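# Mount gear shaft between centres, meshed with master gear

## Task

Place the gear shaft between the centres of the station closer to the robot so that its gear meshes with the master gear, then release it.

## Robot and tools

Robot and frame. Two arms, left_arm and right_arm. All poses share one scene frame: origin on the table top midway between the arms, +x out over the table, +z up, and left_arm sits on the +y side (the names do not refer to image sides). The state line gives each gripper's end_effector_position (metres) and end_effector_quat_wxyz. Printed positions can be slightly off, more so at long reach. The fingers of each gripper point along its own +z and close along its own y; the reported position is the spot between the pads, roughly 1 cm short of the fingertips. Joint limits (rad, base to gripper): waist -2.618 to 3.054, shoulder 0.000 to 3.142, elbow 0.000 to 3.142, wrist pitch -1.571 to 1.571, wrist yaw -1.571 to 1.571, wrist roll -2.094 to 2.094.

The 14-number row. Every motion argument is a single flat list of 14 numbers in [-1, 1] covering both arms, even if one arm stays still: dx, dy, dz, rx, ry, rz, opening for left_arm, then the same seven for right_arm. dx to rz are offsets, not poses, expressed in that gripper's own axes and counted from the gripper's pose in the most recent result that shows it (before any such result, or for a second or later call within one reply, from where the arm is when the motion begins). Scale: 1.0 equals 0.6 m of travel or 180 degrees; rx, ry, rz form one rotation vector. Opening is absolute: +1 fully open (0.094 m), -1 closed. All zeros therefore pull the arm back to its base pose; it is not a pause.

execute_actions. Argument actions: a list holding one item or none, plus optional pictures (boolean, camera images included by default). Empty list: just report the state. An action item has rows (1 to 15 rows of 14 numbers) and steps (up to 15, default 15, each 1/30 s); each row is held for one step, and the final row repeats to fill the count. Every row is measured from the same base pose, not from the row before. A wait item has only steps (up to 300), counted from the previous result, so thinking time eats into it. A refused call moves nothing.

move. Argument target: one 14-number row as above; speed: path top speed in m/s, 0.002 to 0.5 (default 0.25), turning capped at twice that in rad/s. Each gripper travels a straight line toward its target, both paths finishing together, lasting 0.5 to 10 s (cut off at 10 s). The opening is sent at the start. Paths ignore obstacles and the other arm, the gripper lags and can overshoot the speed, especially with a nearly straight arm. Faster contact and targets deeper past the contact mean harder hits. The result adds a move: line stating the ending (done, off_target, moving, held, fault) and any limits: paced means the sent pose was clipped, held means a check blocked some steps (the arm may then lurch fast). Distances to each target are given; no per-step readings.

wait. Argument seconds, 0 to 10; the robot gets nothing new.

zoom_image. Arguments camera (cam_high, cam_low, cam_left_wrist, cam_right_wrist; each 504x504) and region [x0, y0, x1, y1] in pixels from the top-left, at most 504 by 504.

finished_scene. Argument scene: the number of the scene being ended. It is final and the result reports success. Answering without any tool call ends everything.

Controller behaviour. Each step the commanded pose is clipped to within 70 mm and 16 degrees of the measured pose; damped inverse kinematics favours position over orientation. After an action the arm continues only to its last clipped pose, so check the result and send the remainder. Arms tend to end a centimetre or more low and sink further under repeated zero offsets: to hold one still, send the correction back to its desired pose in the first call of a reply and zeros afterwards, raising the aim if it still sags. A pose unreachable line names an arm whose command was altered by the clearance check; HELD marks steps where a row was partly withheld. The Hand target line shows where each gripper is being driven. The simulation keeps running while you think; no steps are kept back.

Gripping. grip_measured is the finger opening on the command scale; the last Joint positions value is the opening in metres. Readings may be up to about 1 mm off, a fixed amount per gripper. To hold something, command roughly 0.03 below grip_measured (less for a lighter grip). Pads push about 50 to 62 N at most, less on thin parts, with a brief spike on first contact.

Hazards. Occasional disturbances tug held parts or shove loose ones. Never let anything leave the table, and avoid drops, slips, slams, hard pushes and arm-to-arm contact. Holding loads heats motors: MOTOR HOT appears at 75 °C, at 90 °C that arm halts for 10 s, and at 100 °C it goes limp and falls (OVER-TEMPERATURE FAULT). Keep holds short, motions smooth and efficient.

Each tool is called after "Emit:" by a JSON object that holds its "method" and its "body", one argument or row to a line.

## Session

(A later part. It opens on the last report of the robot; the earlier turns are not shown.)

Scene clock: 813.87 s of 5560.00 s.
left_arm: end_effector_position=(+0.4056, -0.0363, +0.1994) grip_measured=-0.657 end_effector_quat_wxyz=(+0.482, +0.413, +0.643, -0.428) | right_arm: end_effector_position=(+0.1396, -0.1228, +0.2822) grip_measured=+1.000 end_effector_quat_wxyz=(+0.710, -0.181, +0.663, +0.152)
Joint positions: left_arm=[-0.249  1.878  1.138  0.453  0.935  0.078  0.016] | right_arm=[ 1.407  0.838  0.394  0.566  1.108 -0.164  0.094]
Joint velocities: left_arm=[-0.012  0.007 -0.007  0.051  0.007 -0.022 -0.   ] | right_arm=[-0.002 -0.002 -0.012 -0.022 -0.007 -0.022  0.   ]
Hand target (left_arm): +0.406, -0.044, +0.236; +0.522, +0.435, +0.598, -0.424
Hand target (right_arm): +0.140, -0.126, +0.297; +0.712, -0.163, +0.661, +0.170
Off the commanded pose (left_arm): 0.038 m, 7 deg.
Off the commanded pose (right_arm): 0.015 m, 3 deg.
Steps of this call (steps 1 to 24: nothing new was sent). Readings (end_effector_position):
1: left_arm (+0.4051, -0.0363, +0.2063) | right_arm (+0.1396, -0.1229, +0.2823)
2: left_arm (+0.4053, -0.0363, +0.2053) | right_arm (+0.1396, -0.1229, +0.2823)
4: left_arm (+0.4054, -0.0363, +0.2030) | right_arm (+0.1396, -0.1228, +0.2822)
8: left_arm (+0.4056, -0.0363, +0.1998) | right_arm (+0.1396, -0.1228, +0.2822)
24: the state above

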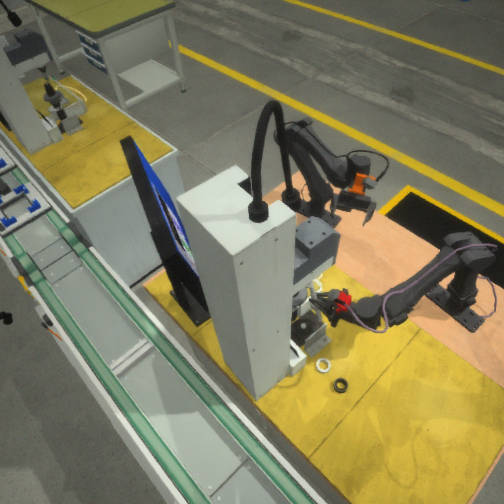

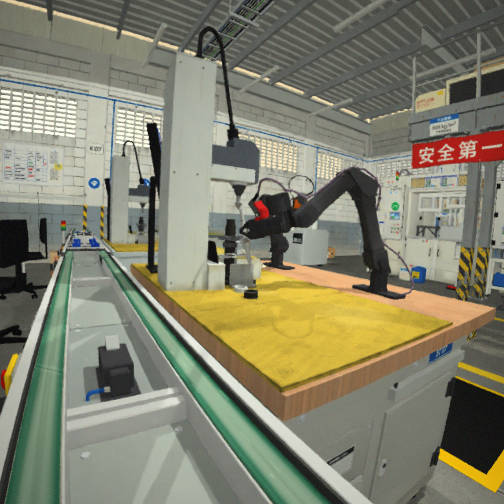

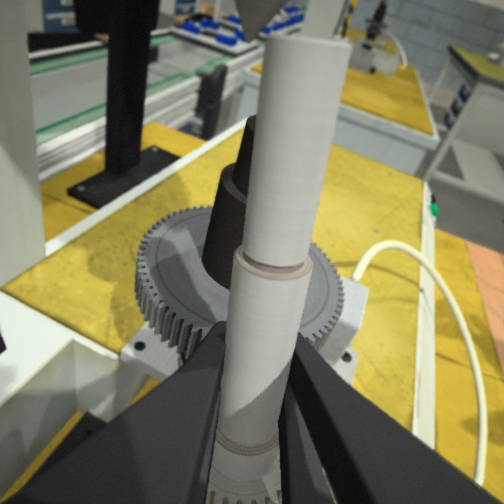

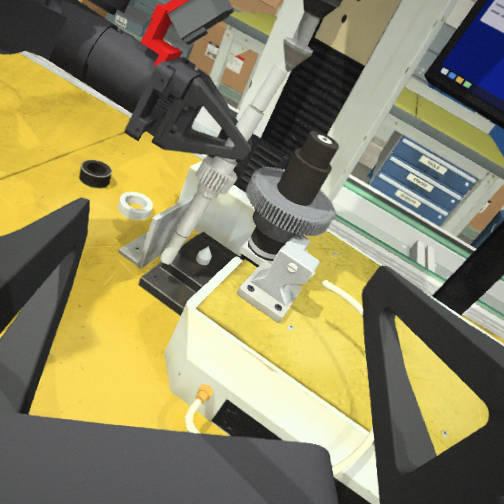

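Emit:
{"method": "execute_actions", "body": {
  "actions": [
    {"rows": [[-0.0608,-0.0095,0.0048,0.0066,-0.0236,0.0332,-0.69,-0.024,-0.006,0,0,-0.002,0.013,1],[-0.0598,-0.0094,0.005,0.0066,-0.0236,0.0332,-0.69,-0.024,-0.006,0,0,-0.002,0.013,1],[-0.0588,-0.0092,0.0051,0.0066,-0.0236,0.0332,-0.69,-0.024,-0.006,0,0,-0.002,0.013,1],[-0.0578,-0.009,0.0053,0.0066,-0.0236,0.0332,-0.69,-0.024,-0.006,0,0,-0.002,0.013,1],[-0.0567,-0.0089,0.0055,0.0066,-0.0236,0.0332,-0.69,-0.024,-0.006,0,0,-0.002,0.013,1],[-0.0557,-0.0087,0.0057,0.0066,-0.0236,0.0332,-0.69,-0.024,-0.006,0,0,-0.002,0.013,1],[-0.0547,-0.0086,0.0058,0.0066,-0.0236,0.0332,-0.69,-0.024,-0.006,0,0,-0.002,0.013,1],[-0.0537,-0.0084,0.006,0.0066,-0.0236,0.0332,-0.69,-0.024,-0.006,0,0,-0.002,0.013,1]], "steps": 15}
  ],
  "pictures": false
}}

Emit:
{"method": "wait", "body": {
  "seconds": 0.8
}}

Scene clock: 853.67 s of 5560.00 s.
left_arm: end_effector_position=(+0.4056, -0.0363, +0.1994) grip_measured=-0.657 end_effector_quat_wxyz=(+0.482, +0.413, +0.643, -0.428) | right_arm: end_effector_position=(+0.1396, -0.1231, +0.2829) grip_measured=+1.000 end_effector_quat_wxyz=(+0.707, -0.182, +0.666, +0.151)
Joint positions: left_arm=[-0.249  1.878  1.138  0.453  0.935  0.078  0.016] | right_arm=[ 1.407  0.83   0.406  0.528  1.108 -0.15   0.094]
Joint velocities: left_arm=[ 0.002 -0.012 -0.027  0.007  0.007 -0.051 -0.   ] | right_arm=[ 0.012 -0.007 -0.027 -0.022  0.007  0.007  0.   ]
Hand target (left_arm): +0.406, -0.044, +0.231; +0.522, +0.436, +0.599, -0.424
Hand target (right_arm): +0.140, -0.126, +0.297; +0.709, -0.167, +0.664, +0.167
Off the commanded pose (left_arm): 0.033 m, 7 deg.
Off the commanded pose (right_arm): 0.014 m, 3 deg.
Steps of this call (steps 1 to 90: nothing new was sent; then 36.30 s passed at rest; steps 91 to 105: all 15 steps of this action). Readings (end_effector_position):
91: left_arm (+0.4056, -0.0363, +0.1994) | right_arm (+0.1396, -0.1228, +0.2820)
92: left_arm (+0.4056, -0.0363, +0.1994) | right_arm (+0.1396, -0.1229, +0.2821)
94: left_arm (+0.4056, -0.0363, +0.1994) | right_arm (+0.1396, -0.1232, +0.2833)
98: left_arm (+0.4056, -0.0363, +0.1994) | right_arm (+0.1396, -0.1233, +0.2840)
105: the state above

Scene clock: 854.47 s of 5560.00 s.
left_arm: end_effector_position=(+0.4056, -0.0363, +0.1994) grip_measured=-0.657 end_effector_quat_wxyz=(+0.482, +0.413, +0.643, -0.428) | right_arm: end_effector_position=(+0.1396, -0.1231, +0.2826) grip_measured=+1.000 end_effector_quat_wxyz=(+0.707, -0.183, +0.666, +0.151)
Joint positions: left_arm=[-0.249  1.878  1.138  0.453  0.935  0.078  0.016] | right_arm=[ 1.407  0.83   0.406  0.526  1.108 -0.149  0.094]
Joint velocities: left_arm=[-0.002 -0.002 -0.022  0.007  0.022  0.066 -0.001] | right_arm=[ 0.007 -0.002 -0.002 -0.007 -0.007 -0.022  0.   ]
Hand target (left_arm): +0.406, -0.044, +0.231; +0.522, +0.436, +0.599, -0.424
Hand target (right_arm): +0.140, -0.126, +0.297; +0.709, -0.166, +0.664, +0.167
Off the commanded pose (left_arm): 0.033 m, 7 deg.
Off the commanded pose (right_arm): 0.014 m, 3 deg.
Steps of this call (steps 1 to 24: nothing new was sent). Readings (end_effector_position):
1: left_arm (+0.4056, -0.0363, +0.1994) | right_arm (+0.1396, -0.1231, +0.2828)
2: left_arm (+0.4056, -0.0363, +0.1994) | right_arm (+0.1396, -0.1231, +0.2827)
4: left_arm (+0.4056, -0.0363, +0.1994) | right_arm (+0.1396, -0.1231, +0.2827)
8: left_arm (+0.4056, -0.0363, +0.1994) | right_arm (+0.1396, -0.1231, +0.2826)
24: the state above

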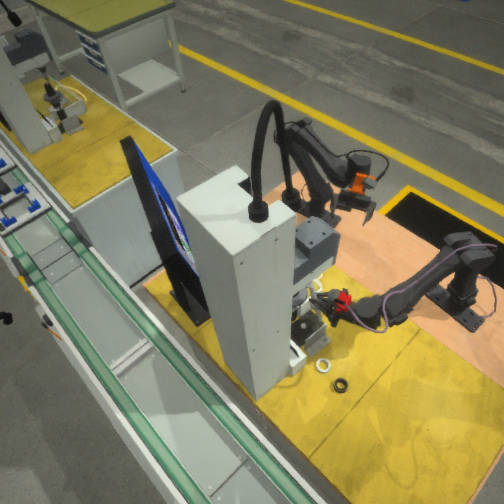

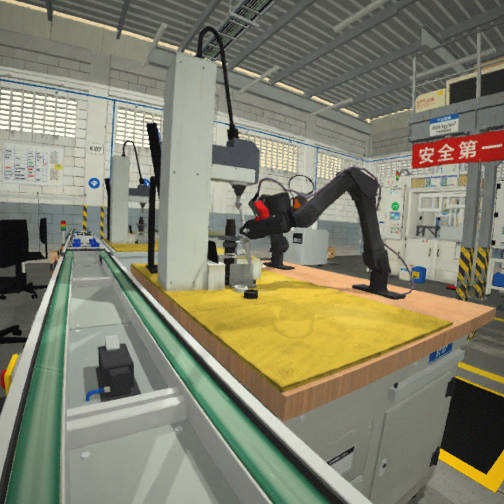

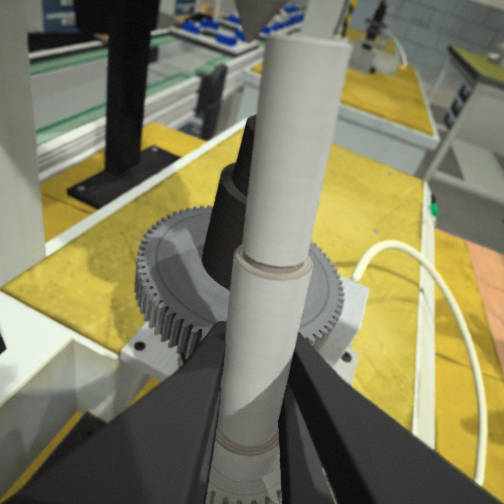

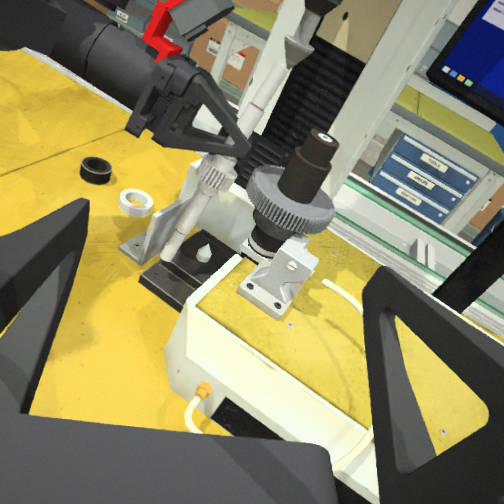

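Emit:
{"method": "zoom_image", "body": {
  "camera": "cam_right_wrist",
  "region": [110, 160, 280, 330]
}}

Region (110, 160, 280, 330) of cam_right_wrist's 504x504 image, scaled by 2.965, with more detail than that image has.

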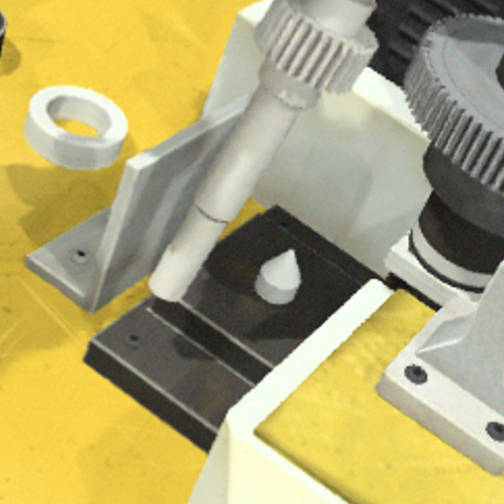

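Emit:
{"method": "execute_actions", "body": {
  "actions": [
    {"rows": [[-0.0537,-0.0092,0.006,0.0066,-0.0236,0.0297,-0.69,-0.024,-0.006,0,0,-0.004,0.013,1],[-0.0537,-0.0101,0.006,0.0066,-0.0236,0.0262,-0.69,-0.024,-0.006,0,0,-0.004,0.013,1],[-0.0537,-0.0109,0.006,0.0066,-0.0236,0.0227,-0.69,-0.024,-0.006,0,0,-0.004,0.013,1],[-0.0537,-0.0118,0.006,0.0066,-0.0236,0.0192,-0.69,-0.024,-0.006,0,0,-0.004,0.013,1],[-0.0537,-0.0126,0.006,0.0066,-0.0236,0.0157,-0.69,-0.024,-0.006,0,0,-0.004,0.013,1],[-0.0537,-0.0134,0.006,0.0066,-0.0236,0.0122,-0.69,-0.024,-0.006,0,0,-0.004,0.013,1],[-0.0537,-0.0143,0.006,0.0066,-0.0236,0.0087,-0.69,-0.024,-0.006,0,0,-0.004,0.013,1],[-0.0537,-0.0151,0.006,0.0066,-0.0236,0.0052,-0.69,-0.024,-0.006,0,0,-0.004,0.013,1]], "steps": 15}
  ],
  "pictures": false
}}

Emit:
{"method": "wait", "body": {
  "seconds": 0.8
}}

Scene clock: 882.73 s of 5560.00 s.
left_arm: end_effector_position=(+0.4047, -0.0381, +0.1995) grip_measured=-0.657 end_effector_quat_wxyz=(+0.468, +0.392, +0.656, -0.444) | right_arm: end_effector_position=(+0.1396, -0.1229, +0.2804) grip_measured=+1.000 end_effector_quat_wxyz=(+0.706, -0.187, +0.667, +0.147)
Joint positions: left_arm=[-0.254  1.878  1.138  0.454  0.932  0.011  0.016] | right_arm=[ 1.407  0.83   0.406  0.511  1.108 -0.146  0.094]
Joint velocities: left_arm=[ 0.007 -0.027 -0.027  0.022  0.037  0.007  0.   ] | right_arm=[-0.012 -0.002  0.022 -0.022  0.022 -0.066  0.   ]
Hand target (left_arm): +0.402, -0.045, +0.231; +0.504, +0.408, +0.617, -0.446
Hand target (right_arm): +0.140, -0.126, +0.297; +0.708, -0.168, +0.665, +0.166
Off the commanded pose (left_arm): 0.033 m, 6 deg.
Off the commanded pose (right_arm): 0.017 m, 3 deg.
Steps of this call (steps 1 to 90: nothing new was sent; then 24.77 s passed at rest; steps 91 to 105: all 15 steps of this action). Readings (end_effector_position):
91: left_arm (+0.4056, -0.0363, +0.1994) | right_arm (+0.1396, -0.1231, +0.2824)
92: left_arm (+0.4056, -0.0363, +0.1994) | right_arm (+0.1396, -0.1231, +0.2821)
94: left_arm (+0.4057, -0.0363, +0.1994) | right_arm (+0.1396, -0.1230, +0.2814)
98: left_arm (+0.4059, -0.0364, +0.1995) | right_arm (+0.1396, -0.1229, +0.2808)
105: the state above

Scene clock: 883.53 s of 5560.00 s.
left_arm: end_effector_position=(+0.4044, -0.0382, +0.1995) grip_measured=-0.657 end_effector_quat_wxyz=(+0.466, +0.391, +0.656, -0.446) | right_arm: end_effector_position=(+0.1396, -0.1229, +0.2803) grip_measured=+1.000 end_effector_quat_wxyz=(+0.706, -0.187, +0.668, +0.147)
Joint positions: left_arm=[-0.254  1.878  1.138  0.454  0.934  0.008  0.016] | right_arm=[ 1.407  0.83   0.406  0.51   1.108 -0.146  0.094]
Joint velocities: left_arm=[ 0.002 -0.002 -0.017  0.007  0.051  0.037 -0.   ] | right_arm=[ 0.002 -0.017  0.007 -0.022  0.007  0.007  0.   ]
Hand target (left_arm): +0.402, -0.045, +0.231; +0.504, +0.408, +0.617, -0.446
Hand target (right_arm): +0.140, -0.126, +0.297; +0.708, -0.168, +0.665, +0.166
Off the commanded pose (left_arm): 0.033 m, 7 deg.
Off the commanded pose (right_arm): 0.017 m, 3 deg.
Steps of this call (steps 1 to 24: nothing new was sent). Readings (end_effector_position):
1: left_arm (+0.4046, -0.0381, +0.1995) | right_arm (+0.1396, -0.1229, +0.2804)
2: left_arm (+0.4046, -0.0381, +0.1995) | right_arm (+0.1396, -0.1229, +0.2804)
4: left_arm (+0.4045, -0.0382, +0.1995) | right_arm (+0.1396, -0.1229, +0.2804)
8: left_arm (+0.4044, -0.0382, +0.1995) | right_arm (+0.1396, -0.1229, +0.2803)
24: the state above

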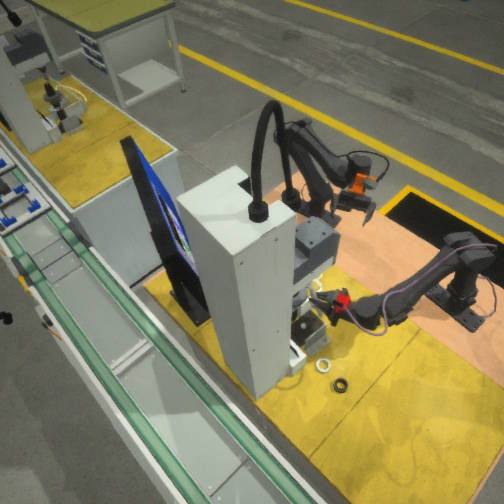

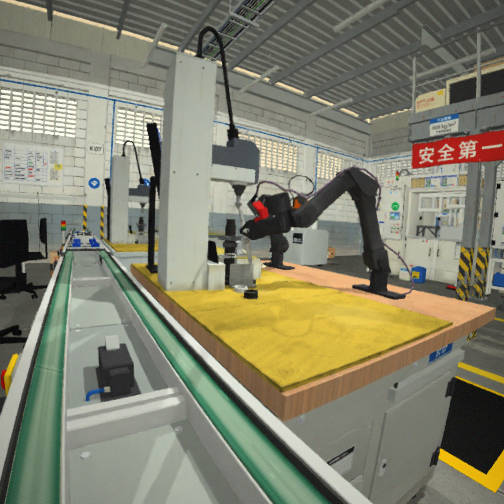

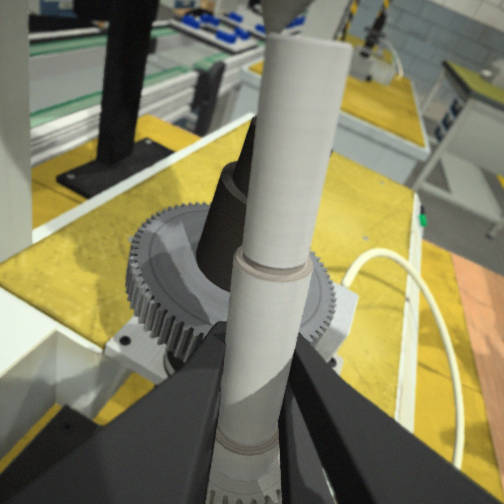

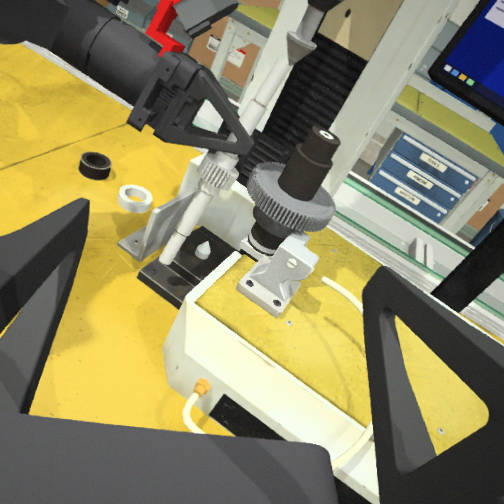

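Emit:
{"method": "zoom_image", "body": {
  "camera": "cam_left_wrist",
  "region": [230, 0, 390, 100]
}}

Emit:
{"method": "zoom_image", "body": {
  "camera": "cam_right_wrist",
  "region": [230, 0, 350, 120]
}}

Region (230, 0, 390, 100) of cam_left_wrist's 504x504 image, scaled by 3.150, with more detail than that image has; it fills the top 315 rows of this view, and the rest is white.

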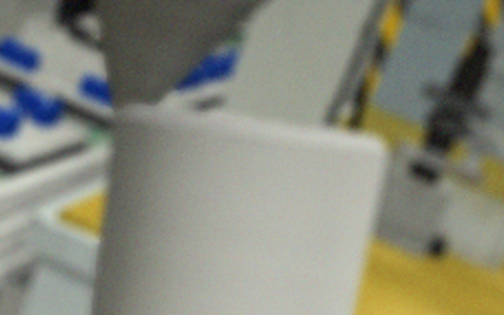

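Region (230, 0, 350, 120) of cam_right_wrist's 504x504 image, scaled by 4.200, with more detail than that image has.

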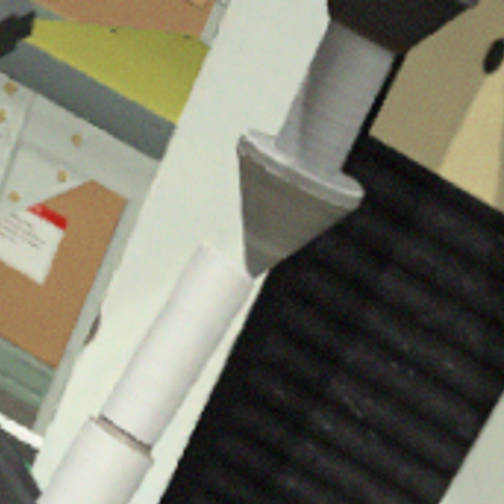

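Emit:
{"method": "execute_actions", "body": {
  "actions": [
    {"rows": [[-0.0514,-0.016,0.0037,0.0066,-0.0226,0.0276,-0.69,-0.03,-0.007,0,0,-0.006,0.016,1],[-0.0503,-0.016,0.0037,0.0066,-0.0226,0.0276,-0.69,-0.03,-0.007,0,0,-0.006,0.016,1],[-0.0493,-0.016,0.0037,0.0066,-0.0226,0.0276,-0.69,-0.03,-0.007,0,0,-0.006,0.016,1],[-0.0482,-0.016,0.0037,0.0066,-0.0226,0.0276,-0.69,-0.03,-0.007,0,0,-0.006,0.016,1],[-0.0472,-0.016,0.0037,0.0066,-0.0226,0.0276,-0.69,-0.03,-0.007,0,0,-0.006,0.016,1],[-0.0462,-0.016,0.0037,0.0066,-0.0226,0.0276,-0.69,-0.03,-0.007,0,0,-0.006,0.016,1],[-0.0451,-0.016,0.0037,0.0066,-0.0226,0.0276,-0.69,-0.03,-0.007,0,0,-0.006,0.016,1],[-0.0441,-0.016,0.0037,0.0066,-0.0226,0.0276,-0.69,-0.03,-0.007,0,0,-0.006,0.016,1]], "steps": 15}
  ],
  "pictures": false
}}

Emit:
{"method": "execute_actions", "body": {
  "actions": [
    {"steps": 24}
  ],
  "pictures": false
}}

Scene clock: 906.90 s of 5560.00 s.
left_arm: end_effector_position=(+0.4044, -0.0379, +0.1988) grip_measured=-0.657 end_effector_quat_wxyz=(+0.467, +0.390, +0.657, -0.445) | right_arm: end_effector_position=(+0.1395, -0.1225, +0.2791) grip_measured=+1.000 end_effector_quat_wxyz=(+0.705, -0.191, +0.668, +0.145)
Joint positions: left_arm=[-0.254  1.878  1.133  0.462  0.931  0.005  0.016] | right_arm=[ 1.407  0.83   0.406  0.502  1.106 -0.146  0.094]
Joint velocities: left_arm=[ 0.012 -0.012 -0.017 -0.022 -0.066 -0.051  0.001] | right_arm=[ 0.012  0.002 -0.007  0.037  0.066  0.051  0.   ]
Hand target (left_arm): +0.401, -0.045, +0.227; +0.503, +0.409, +0.618, -0.445
Hand target (right_arm): +0.140, -0.126, +0.298; +0.708, -0.169, +0.665, +0.166
Off the commanded pose (left_arm): 0.029 m, 7 deg.
Off the commanded pose (right_arm): 0.020 m, 4 deg.
Steps of this call (steps 1 to 90: nothing new was sent; then 19.87 s passed at rest; steps 91 to 105: all 15 steps of this action). Readings (end_effector_position):
91: left_arm (+0.4044, -0.0382, +0.1995) | right_arm (+0.1396, -0.1228, +0.2802)
92: left_arm (+0.4044, -0.0382, +0.1996) | right_arm (+0.1396, -0.1227, +0.2800)
94: left_arm (+0.4044, -0.0382, +0.1996) | right_arm (+0.1395, -0.1227, +0.2797)
98: left_arm (+0.4041, -0.0381, +0.1991) | right_arm (+0.1395, -0.1226, +0.2793)
105: the state above

Scene clock: 907.70 s of 5560.00 s.
left_arm: end_effector_position=(+0.4044, -0.0379, +0.1988) grip_measured=-0.657 end_effector_quat_wxyz=(+0.467, +0.390, +0.657, -0.445) | right_arm: end_effector_position=(+0.1395, -0.1225, +0.2790) grip_measured=+1.000 end_effector_quat_wxyz=(+0.705, -0.191, +0.668, +0.145)
Joint positions: left_arm=[-0.254  1.878  1.133  0.462  0.931  0.005  0.016] | right_arm=[ 1.407  0.83   0.406  0.502  1.106 -0.146  0.094]
Joint velocities: left_arm=[ 0.002 -0.012 -0.007 -0.007 -0.037  0.007  0.001] | right_arm=[ 0.012  0.007  0.002 -0.007 -0.037 -0.051  0.   ]
Hand target (left_arm): +0.401, -0.045, +0.227; +0.503, +0.409, +0.618, -0.445
Hand target (right_arm): +0.140, -0.126, +0.298; +0.708, -0.169, +0.665, +0.166
Off the commanded pose (left_arm): 0.029 m, 7 deg.
Off the commanded pose (right_arm): 0.020 m, 4 deg.
Steps of this call (steps 1 to 24: nothing new was sent). Readings (end_effector_position):
1: left_arm (+0.4044, -0.0379, +0.1988) | right_arm (+0.1395, -0.1225, +0.2791)
2: left_arm (+0.4044, -0.0379, +0.1988) | right_arm (+0.1395, -0.1225, +0.2791)
4: left_arm (+0.4044, -0.0379, +0.1988) | right_arm (+0.1395, -0.1225, +0.2790)
8: left_arm (+0.4044, -0.0379, +0.1988) | right_arm (+0.1395, -0.1225, +0.2790)
24: the state above

Emit:
{"method": "execute_actions", "body": {
  "actions": [
    {"rows": [[-0.0442,-0.016,0.0042,0.0066,-0.0226,0.0276,-0.69,-0.034,-0.007,0,0,-0.006,0.018,1],[-0.0431,-0.016,0.0042,0.0066,-0.0226,0.0276,-0.69,-0.034,-0.007,0,0,-0.006,0.018,1],[-0.0421,-0.016,0.0042,0.0066,-0.0226,0.0276,-0.69,-0.034,-0.007,0,0,-0.006,0.018,1],[-0.041,-0.016,0.0042,0.0066,-0.0226,0.0276,-0.69,-0.034,-0.007,0,0,-0.006,0.018,1],[-0.04,-0.016,0.0042,0.0066,-0.0226,0.0276,-0.69,-0.034,-0.007,0,0,-0.006,0.018,1],[-0.039,-0.016,0.0042,0.0066,-0.0226,0.0276,-0.69,-0.034,-0.007,0,0,-0.006,0.018,1],[-0.0379,-0.016,0.0042,0.0066,-0.0226,0.0276,-0.69,-0.034,-0.007,0,0,-0.006,0.018,1],[-0.0369,-0.016,0.0042,0.0066,-0.0226,0.0276,-0.69,-0.034,-0.007,0,0,-0.006,0.018,1]], "steps": 15}
  ],
  "pictures": false
}}

Emit:
{"method": "execute_actions", "body": {
  "actions": [
    {"steps": 24}
  ],
  "pictures": false
}}

Scene clock: 915.87 s of 5560.00 s.
left_arm: end_effector_position=(+0.4037, -0.0371, +0.1964) grip_measured=-0.657 end_effector_quat_wxyz=(+0.471, +0.389, +0.656, -0.444) | right_arm: end_effector_position=(+0.1394, -0.1228, +0.2864) grip_measured=+1.000 end_effector_quat_wxyz=(+0.705, -0.185, +0.668, +0.151)
Joint positions: left_arm=[-0.254  1.878  1.116  0.486  0.927  0.002  0.016] | right_arm=[ 1.407  0.822  0.427  0.484  1.106 -0.14   0.094]
Joint velocities: left_arm=[-0.007  0.007 -0.002  0.022  0.022 -0.037 -0.001] | right_arm=[ 0.017 -0.012 -0.007  0.037 -0.037 -0.051  0.   ]
Hand target (left_arm): +0.400, -0.045, +0.222; +0.504, +0.408, +0.618, -0.445
Hand target (right_arm): +0.140, -0.125, +0.299; +0.707, -0.171, +0.666, +0.166
Off the commanded pose (left_arm): 0.027 m, 6 deg.
Off the commanded pose (right_arm): 0.013 m, 2 deg.
Steps of this call (steps 1 to 90: nothing new was sent; then 4.67 s passed at rest; steps 91 to 105: all 15 steps of this action). Readings (end_effector_position):
91: left_arm (+0.4045, -0.0379, +0.1988) | right_arm (+0.1395, -0.1225, +0.2793)
92: left_arm (+0.4045, -0.0379, +0.1989) | right_arm (+0.1394, -0.1224, +0.2803)
94: left_arm (+0.4044, -0.0377, +0.1985) | right_arm (+0.1394, -0.1226, +0.2837)
98: left_arm (+0.4040, -0.0373, +0.1972) | right_arm (+0.1394, -0.1228, +0.2872)
105: the state above

Scene clock: 916.67 s of 5560.00 s.
left_arm: end_effector_position=(+0.4039, -0.0371, +0.1972) grip_measured=-0.657 end_effector_quat_wxyz=(+0.472, +0.390, +0.655, -0.443) | right_arm: end_effector_position=(+0.1394, -0.1228, +0.2863) grip_measured=+1.000 end_effector_quat_wxyz=(+0.705, -0.186, +0.668, +0.150)
Joint positions: left_arm=[-0.254  1.878  1.116  0.491  0.926  0.001  0.016] | right_arm=[ 1.407  0.822  0.427  0.483  1.106 -0.14   0.094]
Joint velocities: left_arm=[ 0.002 -0.002  0.002 -0.007 -0.022  0.066  0.001] | right_arm=[-0.007 -0.012  0.002  0.051  0.022  0.007  0.   ]
Hand target (left_arm): +0.400, -0.045, +0.222; +0.504, +0.408, +0.618, -0.444
Hand target (right_arm): +0.140, -0.125, +0.300; +0.707, -0.171, +0.666, +0.166
Off the commanded pose (left_arm): 0.026 m, 6 deg.
Off the commanded pose (right_arm): 0.014 m, 2 deg.
Steps of this call (steps 1 to 24: nothing new was sent). Readings (end_effector_position):
1: left_arm (+0.4038, -0.0371, +0.1965) | right_arm (+0.1394, -0.1228, +0.2864)
2: left_arm (+0.4038, -0.0371, +0.1967) | right_arm (+0.1394, -0.1228, +0.2864)
4: left_arm (+0.4039, -0.0371, +0.1969) | right_arm (+0.1394, -0.1228, +0.2863)
8: left_arm (+0.4039, -0.0371, +0.1971) | right_arm (+0.1394, -0.1228, +0.2863)
24: the state above

Emit:
{"method": "execute_actions", "body": {
  "actions": [
    {"rows": [[-0.0398,-0.0145,0.0065,0.0087,-0.0199,0.0251,-0.69,-0.022,-0.005,0,0,-0.004,0.012,1],[-0.0398,-0.0131,0.0076,0.0087,-0.0199,0.0251,-0.69,-0.022,-0.005,0,0,-0.004,0.012,1],[-0.0398,-0.0118,0.0088,0.0087,-0.0199,0.0251,-0.69,-0.022,-0.005,0,0,-0.004,0.012,1],[-0.0398,-0.0105,0.01,0.0087,-0.0199,0.0251,-0.69,-0.022,-0.005,0,0,-0.004,0.012,1],[-0.0398,-0.0092,0.0112,0.0087,-0.0199,0.0251,-0.69,-0.022,-0.005,0,0,-0.004,0.012,1],[-0.0398,-0.0078,0.0123,0.0087,-0.0199,0.0251,-0.69,-0.022,-0.005,0,0,-0.004,0.012,1],[-0.0398,-0.0065,0.0135,0.0087,-0.0199,0.0251,-0.69,-0.022,-0.005,0,0,-0.004,0.012,1],[-0.0398,-0.0052,0.0147,0.0087,-0.0199,0.0251,-0.69,-0.022,-0.005,0,0,-0.004,0.012,1],[-0.0398,-0.0038,0.0158,0.0087,-0.0199,0.0251,-0.69,-0.022,-0.005,0,0,-0.004,0.012,1],[-0.0398,-0.0025,0.017,0.0087,-0.0199,0.0251,-0.69,-0.022,-0.005,0,0,-0.004,0.012,1]], "steps": 15}
  ],
  "pictures": false
}}

Emit:
{"method": "wait", "body": {
  "seconds": 0.8
}}

Scene clock: 937.43 s of 5560.00 s.
left_arm: end_effector_position=(+0.4076, -0.0381, +0.1772) grip_measured=-0.657 end_effector_quat_wxyz=(+0.458, +0.384, +0.667, -0.445) | right_arm: end_effector_position=(+0.1394, -0.1227, +0.2854) grip_measured=+1.000 end_effector_quat_wxyz=(+0.705, -0.188, +0.668, +0.149)
Joint positions: left_arm=[-0.254  1.922  1.116  0.497  0.923  0.     0.016] | right_arm=[ 1.407  0.822  0.427  0.477  1.106 -0.14   0.094]
Joint velocities: left_arm=[-0.017 -0.007  0.012 -0.007  0.022  0.007 -0.001] | right_arm=[ 0.007  0.007  0.007 -0.007 -0.007 -0.022  0.   ]
Hand target (left_arm): +0.408, -0.048, +0.219; +0.503, +0.408, +0.618, -0.445
Hand target (right_arm): +0.140, -0.125, +0.299; +0.707, -0.172, +0.666, +0.165
Off the commanded pose (left_arm): 0.043 m, 8 deg.
Off the commanded pose (right_arm): 0.014 m, 3 deg.
Steps of this call (steps 1 to 90: nothing new was sent; then 17.27 s passed at rest; steps 91 to 105: all 15 steps of this action). Readings (end_effector_position):
91: left_arm (+0.4039, -0.0371, +0.1972) | right_arm (+0.1394, -0.1227, +0.2861)
92: left_arm (+0.4040, -0.0372, +0.1969) | right_arm (+0.1394, -0.1227, +0.2860)
94: left_arm (+0.4045, -0.0374, +0.1954) | right_arm (+0.1394, -0.1227, +0.2858)
98: left_arm (+0.4058, -0.0378, +0.1872) | right_arm (+0.1394, -0.1227, +0.2855)
105: the state above

Scene clock: 938.23 s of 5560.00 s.
left_arm: end_effector_position=(+0.4077, -0.0381, +0.1774) grip_measured=-0.657 end_effector_quat_wxyz=(+0.459, +0.384, +0.667, -0.445) | right_arm: end_effector_position=(+0.1394, -0.1227, +0.2853) grip_measured=+1.000 end_effector_quat_wxyz=(+0.704, -0.188, +0.668, +0.148)
Joint positions: left_arm=[-0.254  1.922  1.116  0.498  0.923  0.     0.016] | right_arm=[ 1.407  0.822  0.427  0.477  1.106 -0.14   0.094]
Joint velocities: left_arm=[-0.007 -0.007  0.007  0.051 -0.007 -0.051 -0.   ] | right_arm=[-0.002 -0.007  0.012 -0.051 -0.022 -0.066  0.   ]
Hand target (left_arm): +0.408, -0.048, +0.219; +0.503, +0.408, +0.618, -0.445
Hand target (right_arm): +0.140, -0.125, +0.299; +0.707, -0.172, +0.666, +0.165
Off the commanded pose (left_arm): 0.043 m, 8 deg.
Off the commanded pose (right_arm): 0.014 m, 3 deg.
Steps of this call (steps 1 to 24: nothing new was sent). Readings (end_effector_position):
1: left_arm (+0.4076, -0.0381, +0.1772) | right_arm (+0.1394, -0.1227, +0.2854)
2: left_arm (+0.4077, -0.0381, +0.1773) | right_arm (+0.1394, -0.1227, +0.2853)
4: left_arm (+0.4077, -0.0381, +0.1774) | right_arm (+0.1394, -0.1227, +0.2853)
8: left_arm (+0.4077, -0.0381, +0.1774) | right_arm (+0.1394, -0.1227, +0.2853)
24: the state above

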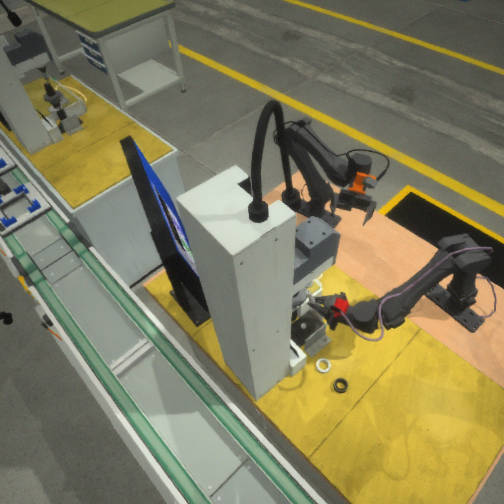

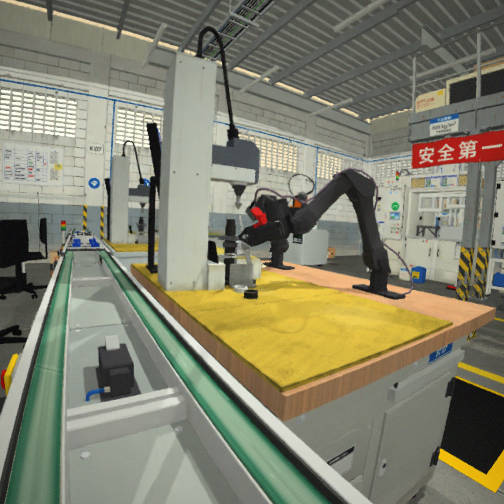

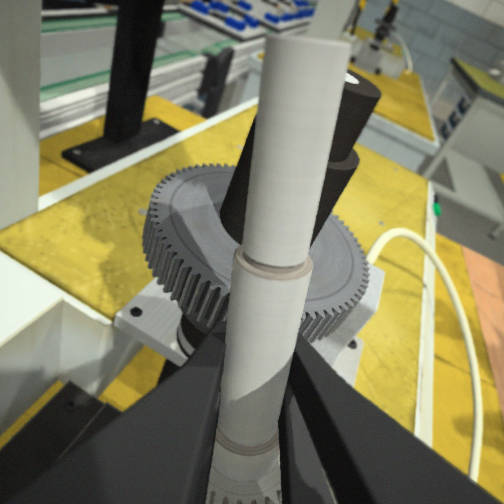

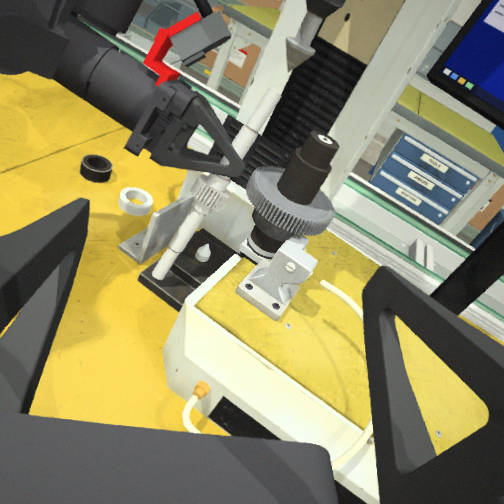

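Emit:
{"method": "execute_actions", "body": {
  "actions": [
    {"rows": [[-0.0703,-0.0209,0.0051,0.0101,-0.0262,0.0346,-0.69,-0.023,-0.005,0,0,-0.004,0.013,1],[-0.072,-0.0214,0.0052,0.0101,-0.0262,0.0346,-0.69,-0.023,-0.005,0,0,-0.004,0.013,1],[-0.0736,-0.022,0.0054,0.0101,-0.0262,0.0346,-0.69,-0.023,-0.005,0,0,-0.004,0.013,1],[-0.0753,-0.0225,0.0056,0.0101,-0.0262,0.0346,-0.69,-0.023,-0.005,0,0,-0.004,0.013,1],[-0.0769,-0.0231,0.0058,0.0101,-0.0262,0.0346,-0.69,-0.023,-0.005,0,0,-0.004,0.013,1],[-0.0785,-0.0237,0.0059,0.0101,-0.0262,0.0346,-0.69,-0.023,-0.005,0,0,-0.004,0.013,1],[-0.0802,-0.0242,0.0061,0.0101,-0.0262,0.0346,-0.69,-0.023,-0.005,0,0,-0.004,0.013,1],[-0.0818,-0.0248,0.0063,0.0101,-0.0262,0.0346,-0.69,-0.023,-0.005,0,0,-0.004,0.013,1],[-0.0835,-0.0253,0.0064,0.0101,-0.0262,0.0346,-0.69,-0.023,-0.005,0,0,-0.004,0.013,1],[-0.0851,-0.0259,0.0066,0.0101,-0.0262,0.0346,-0.69,-0.023,-0.005,0,0,-0.004,0.013,1]], "steps": 15}
  ],
  "pictures": false
}}

Emit:
{"method": "wait", "body": {
  "seconds": 0.8
}}

Scene clock: 970.10 s of 5560.00 s.
left_arm: end_effector_position=(+0.4064, -0.0435, +0.1802) grip_measured=-0.657 end_effector_quat_wxyz=(+0.456, +0.386, +0.666, -0.447) | right_arm: end_effector_position=(+0.1394, -0.1226, +0.2841) grip_measured=+1.000 end_effector_quat_wxyz=(+0.704, -0.190, +0.669, +0.147)
Joint positions: left_arm=[-0.265  1.922  1.13   0.483  0.92  -0.003  0.016] | right_arm=[ 1.407  0.822  0.427  0.469  1.106 -0.137  0.094]
Joint velocities: left_arm=[-0.007  0.007  0.007 -0.022 -0.051 -0.007  0.   ] | right_arm=[-0.002  0.007  0.012 -0.066 -0.037 -0.007  0.   ]
Hand target (left_arm): +0.405, -0.051, +0.228; +0.502, +0.408, +0.618, -0.446
Hand target (right_arm): +0.140, -0.125, +0.299; +0.706, -0.173, +0.667, +0.164
Off the commanded pose (left_arm): 0.050 m, 8 deg.
Off the commanded pose (right_arm): 0.015 m, 3 deg.
Steps of this call (steps 1 to 90: nothing new was sent; then 28.37 s passed at rest; steps 91 to 105: all 15 steps of this action). Readings (end_effector_position):
91: left_arm (+0.4077, -0.0381, +0.1774) | right_arm (+0.1394, -0.1227, +0.2852)
92: left_arm (+0.4077, -0.0381, +0.1774) | right_arm (+0.1394, -0.1227, +0.2851)
94: left_arm (+0.4076, -0.0383, +0.1774) | right_arm (+0.1394, -0.1226, +0.2847)
98: left_arm (+0.4063, -0.0403, +0.1770) | right_arm (+0.1394, -0.1226, +0.2844)
105: the state above

Scene clock: 970.90 s of 5560.00 s.
left_arm: end_effector_position=(+0.4067, -0.0433, +0.1797) grip_measured=-0.657 end_effector_quat_wxyz=(+0.455, +0.385, +0.667, -0.447) | right_arm: end_effector_position=(+0.1394, -0.1226, +0.2841) grip_measured=+1.000 end_effector_quat_wxyz=(+0.704, -0.190, +0.669, +0.147)
Joint positions: left_arm=[-0.265  1.922  1.131  0.478  0.917 -0.003  0.016] | right_arm=[ 1.407  0.822  0.427  0.468  1.106 -0.137  0.094]
Joint velocities: left_arm=[ 0.012  0.007 -0.007  0.007 -0.037  0.007  0.001] | right_arm=[-0.012 -0.002 -0.012 -0.095  0.051  0.007  0.   ]
Hand target (left_arm): +0.406, -0.051, +0.228; +0.502, +0.408, +0.618, -0.446
Hand target (right_arm): +0.140, -0.125, +0.299; +0.706, -0.173, +0.667, +0.164
Off the commanded pose (left_arm): 0.050 m, 8 deg.
Off the commanded pose (right_arm): 0.015 m, 3 deg.
Steps of this call (steps 1 to 24: nothing new was sent). Readings (end_effector_position):
1: left_arm (+0.4066, -0.0435, +0.1804) | right_arm (+0.1394, -0.1226, +0.2841)
2: left_arm (+0.4067, -0.0434, +0.1803) | right_arm (+0.1394, -0.1226, +0.2841)
4: left_arm (+0.4068, -0.0434, +0.1803) | right_arm (+0.1394, -0.1226, +0.2841)
8: left_arm (+0.4067, -0.0434, +0.1798) | right_arm (+0.1394, -0.1226, +0.2841)
24: the state above

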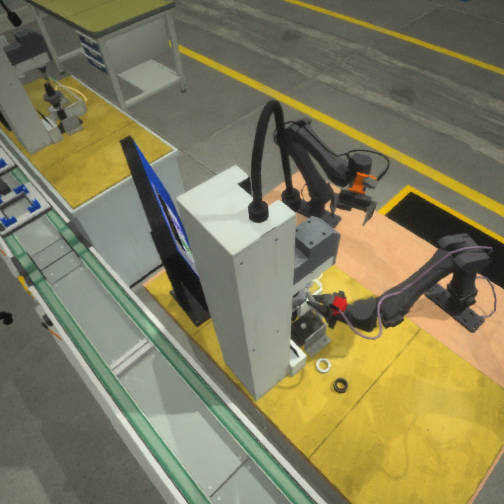

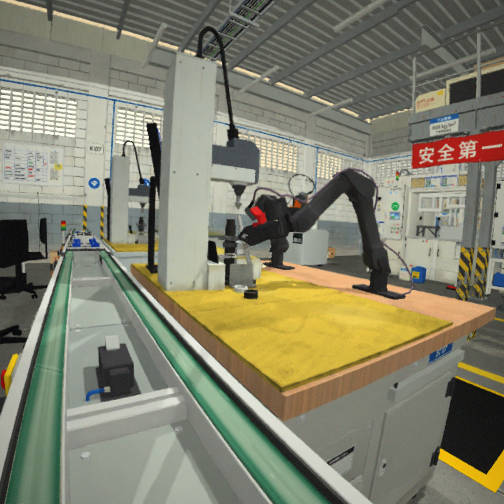

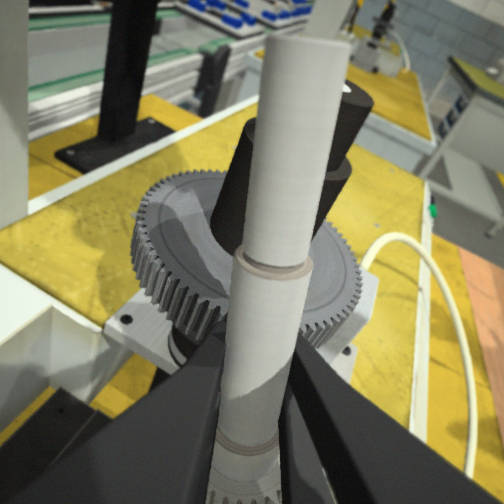

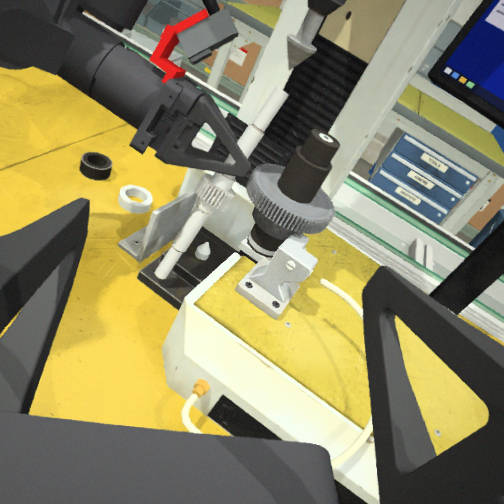

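Emit:
{"method": "execute_actions", "body": {
  "actions": [
    {"rows": [[-0.0824,-0.0213,-0.0009,0.008,-0.0275,0.036,-0.69,-0.025,-0.005,0,0,-0.004,0.014,1],[-0.084,-0.0215,-0.0014,0.008,-0.0275,0.036,-0.69,-0.025,-0.005,0,0,-0.004,0.014,1],[-0.0857,-0.0217,-0.0018,0.008,-0.0275,0.036,-0.69,-0.025,-0.005,0,0,-0.004,0.014,1],[-0.0873,-0.0219,-0.0022,0.008,-0.0275,0.036,-0.69,-0.025,-0.005,0,0,-0.004,0.014,1],[-0.0889,-0.0222,-0.0027,0.008,-0.0275,0.036,-0.69,-0.025,-0.005,0,0,-0.004,0.014,1],[-0.0905,-0.0224,-0.0031,0.008,-0.0275,0.036,-0.69,-0.025,-0.005,0,0,-0.004,0.014,1],[-0.0921,-0.0226,-0.0035,0.008,-0.0275,0.036,-0.69,-0.025,-0.005,0,0,-0.004,0.014,1],[-0.0938,-0.0228,-0.0039,0.008,-0.0275,0.036,-0.69,-0.025,-0.005,0,0,-0.004,0.014,1],[-0.0954,-0.023,-0.0044,0.008,-0.0275,0.036,-0.69,-0.025,-0.005,0,0,-0.004,0.014,1],[-0.097,-0.0232,-0.0048,0.008,-0.0275,0.036,-0.69,-0.025,-0.005,0,0,-0.004,0.014,1]], "steps": 15}
  ],
  "pictures": false
}}

Emit:
{"method": "wait", "body": {
  "seconds": 0.8
}}

Scene clock: 990.77 s of 5560.00 s.
left_arm: end_effector_position=(+0.4084, -0.0438, +0.1909) grip_measured=-0.657 end_effector_quat_wxyz=(+0.457, +0.385, +0.666, -0.446) | right_arm: end_effector_position=(+0.1394, -0.1225, +0.2823) grip_measured=+1.000 end_effector_quat_wxyz=(+0.702, -0.192, +0.670, +0.144)
Joint positions: left_arm=[-0.265  1.906  1.156  0.443  0.916 -0.003  0.016] | right_arm=[ 1.407  0.822  0.427  0.456  1.106 -0.132  0.094]
Joint velocities: left_arm=[-0.007 -0.032  0.071  0.007  0.051 -0.007  0.001] | right_arm=[ 0.007  0.007 -0.002 -0.066 -0.081 -0.037  0.   ]
Hand target (left_arm): +0.407, -0.050, +0.238; +0.502, +0.408, +0.619, -0.445
Hand target (right_arm): +0.140, -0.125, +0.299; +0.705, -0.174, +0.668, +0.163
Off the commanded pose (left_arm): 0.049 m, 8 deg.
Off the commanded pose (right_arm): 0.017 m, 3 deg.
Steps of this call (steps 1 to 90: nothing new was sent; then 16.37 s passed at rest; steps 91 to 105: all 15 steps of this action). Readings (end_effector_position):
91: left_arm (+0.4067, -0.0433, +0.1795) | right_arm (+0.1394, -0.1226, +0.2839)
92: left_arm (+0.4067, -0.0433, +0.1794) | right_arm (+0.1394, -0.1225, +0.2837)
94: left_arm (+0.4065, -0.0432, +0.1787) | right_arm (+0.1394, -0.1225, +0.2831)
98: left_arm (+0.4071, -0.0433, +0.1797) | right_arm (+0.1394, -0.1225, +0.2826)
105: the state above

Scene clock: 991.57 s of 5560.00 s.
left_arm: end_effector_position=(+0.4083, -0.0438, +0.1908) grip_measured=-0.657 end_effector_quat_wxyz=(+0.455, +0.384, +0.667, -0.447) | right_arm: end_effector_position=(+0.1394, -0.1224, +0.2821) grip_measured=+1.000 end_effector_quat_wxyz=(+0.702, -0.193, +0.670, +0.144)
Joint positions: left_arm=[-0.265  1.905  1.159  0.435  0.916 -0.003  0.016] | right_arm=[ 1.407  0.822  0.427  0.456  1.106 -0.131  0.094]
Joint velocities: left_arm=[-0.017 -0.012  0.022  0.022 -0.037  0.007  0.001] | right_arm=[-0.017  0.017 -0.017 -0.022  0.037 -0.037  0.   ]
Hand target (left_arm): +0.407, -0.050, +0.238; +0.502, +0.408, +0.619, -0.445
Hand target (right_arm): +0.140, -0.125, +0.299; +0.705, -0.174, +0.668, +0.163
Off the commanded pose (left_arm): 0.049 m, 8 deg.
Off the commanded pose (right_arm): 0.017 m, 3 deg.
Steps of this call (steps 1 to 24: nothing new was sent). Readings (end_effector_position):
1: left_arm (+0.4085, -0.0439, +0.1915) | right_arm (+0.1394, -0.1225, +0.2823)
2: left_arm (+0.4086, -0.0439, +0.1920) | right_arm (+0.1394, -0.1225, +0.2822)
4: left_arm (+0.4086, -0.0439, +0.1920) | right_arm (+0.1394, -0.1225, +0.2822)
8: left_arm (+0.4084, -0.0438, +0.1911) | right_arm (+0.1394, -0.1225, +0.2822)
24: the state above

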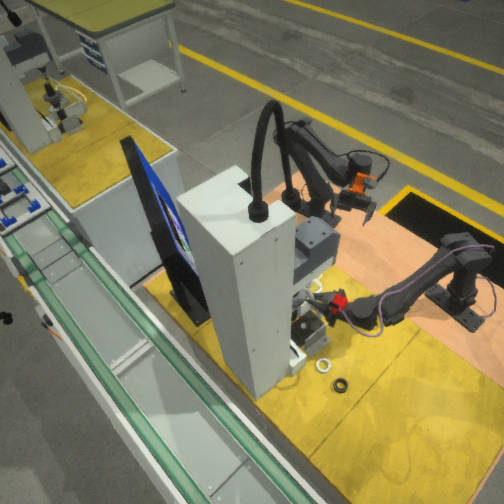

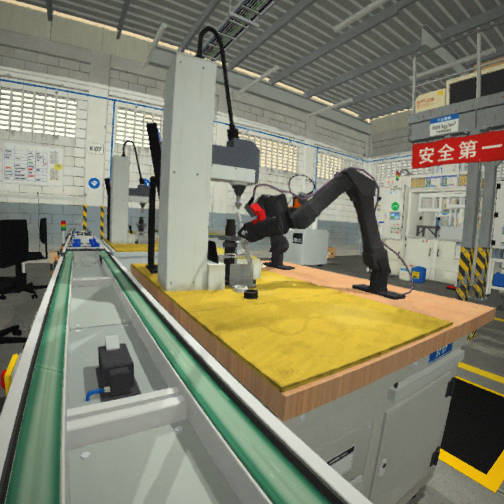

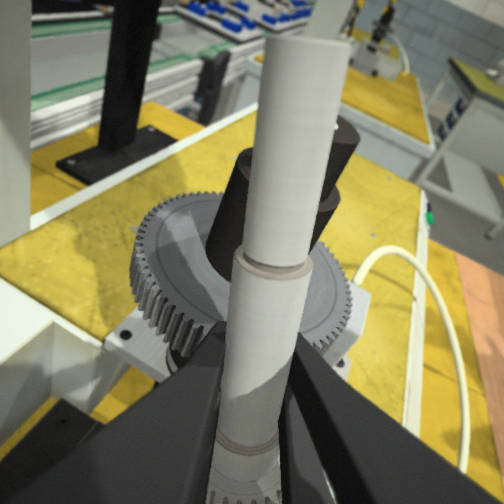

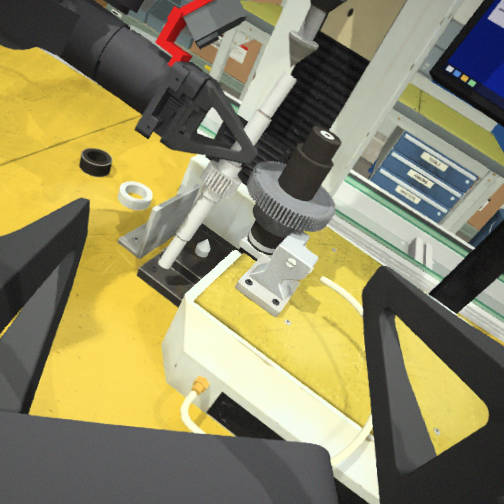

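Emit:
{"method": "zoom_image", "body": {
  "camera": "cam_right_wrist",
  "region": [230, 0, 350, 120]
}}

Emit:
{"method": "zoom_image", "body": {
  "camera": "cam_low",
  "region": [220, 185, 270, 235]
}}

Region (230, 0, 350, 120) of cam_right_wrist's 504x504 image, scaled by 4.200, with more detail than that image has.

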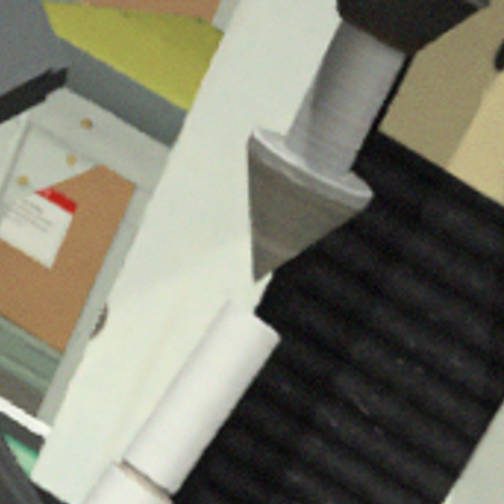

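Region (220, 185, 270, 235) of cam_low's 504x504 image, scaled by 10.080, with more detail than that image has.

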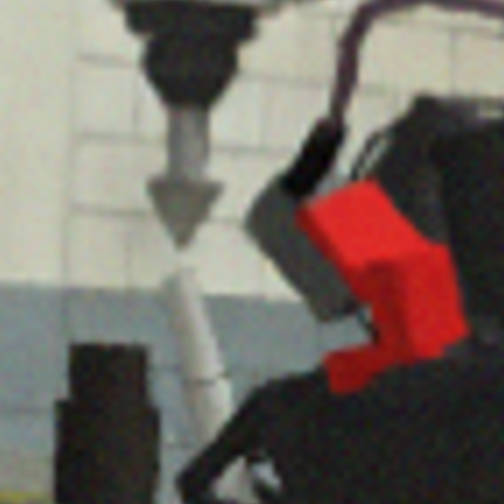

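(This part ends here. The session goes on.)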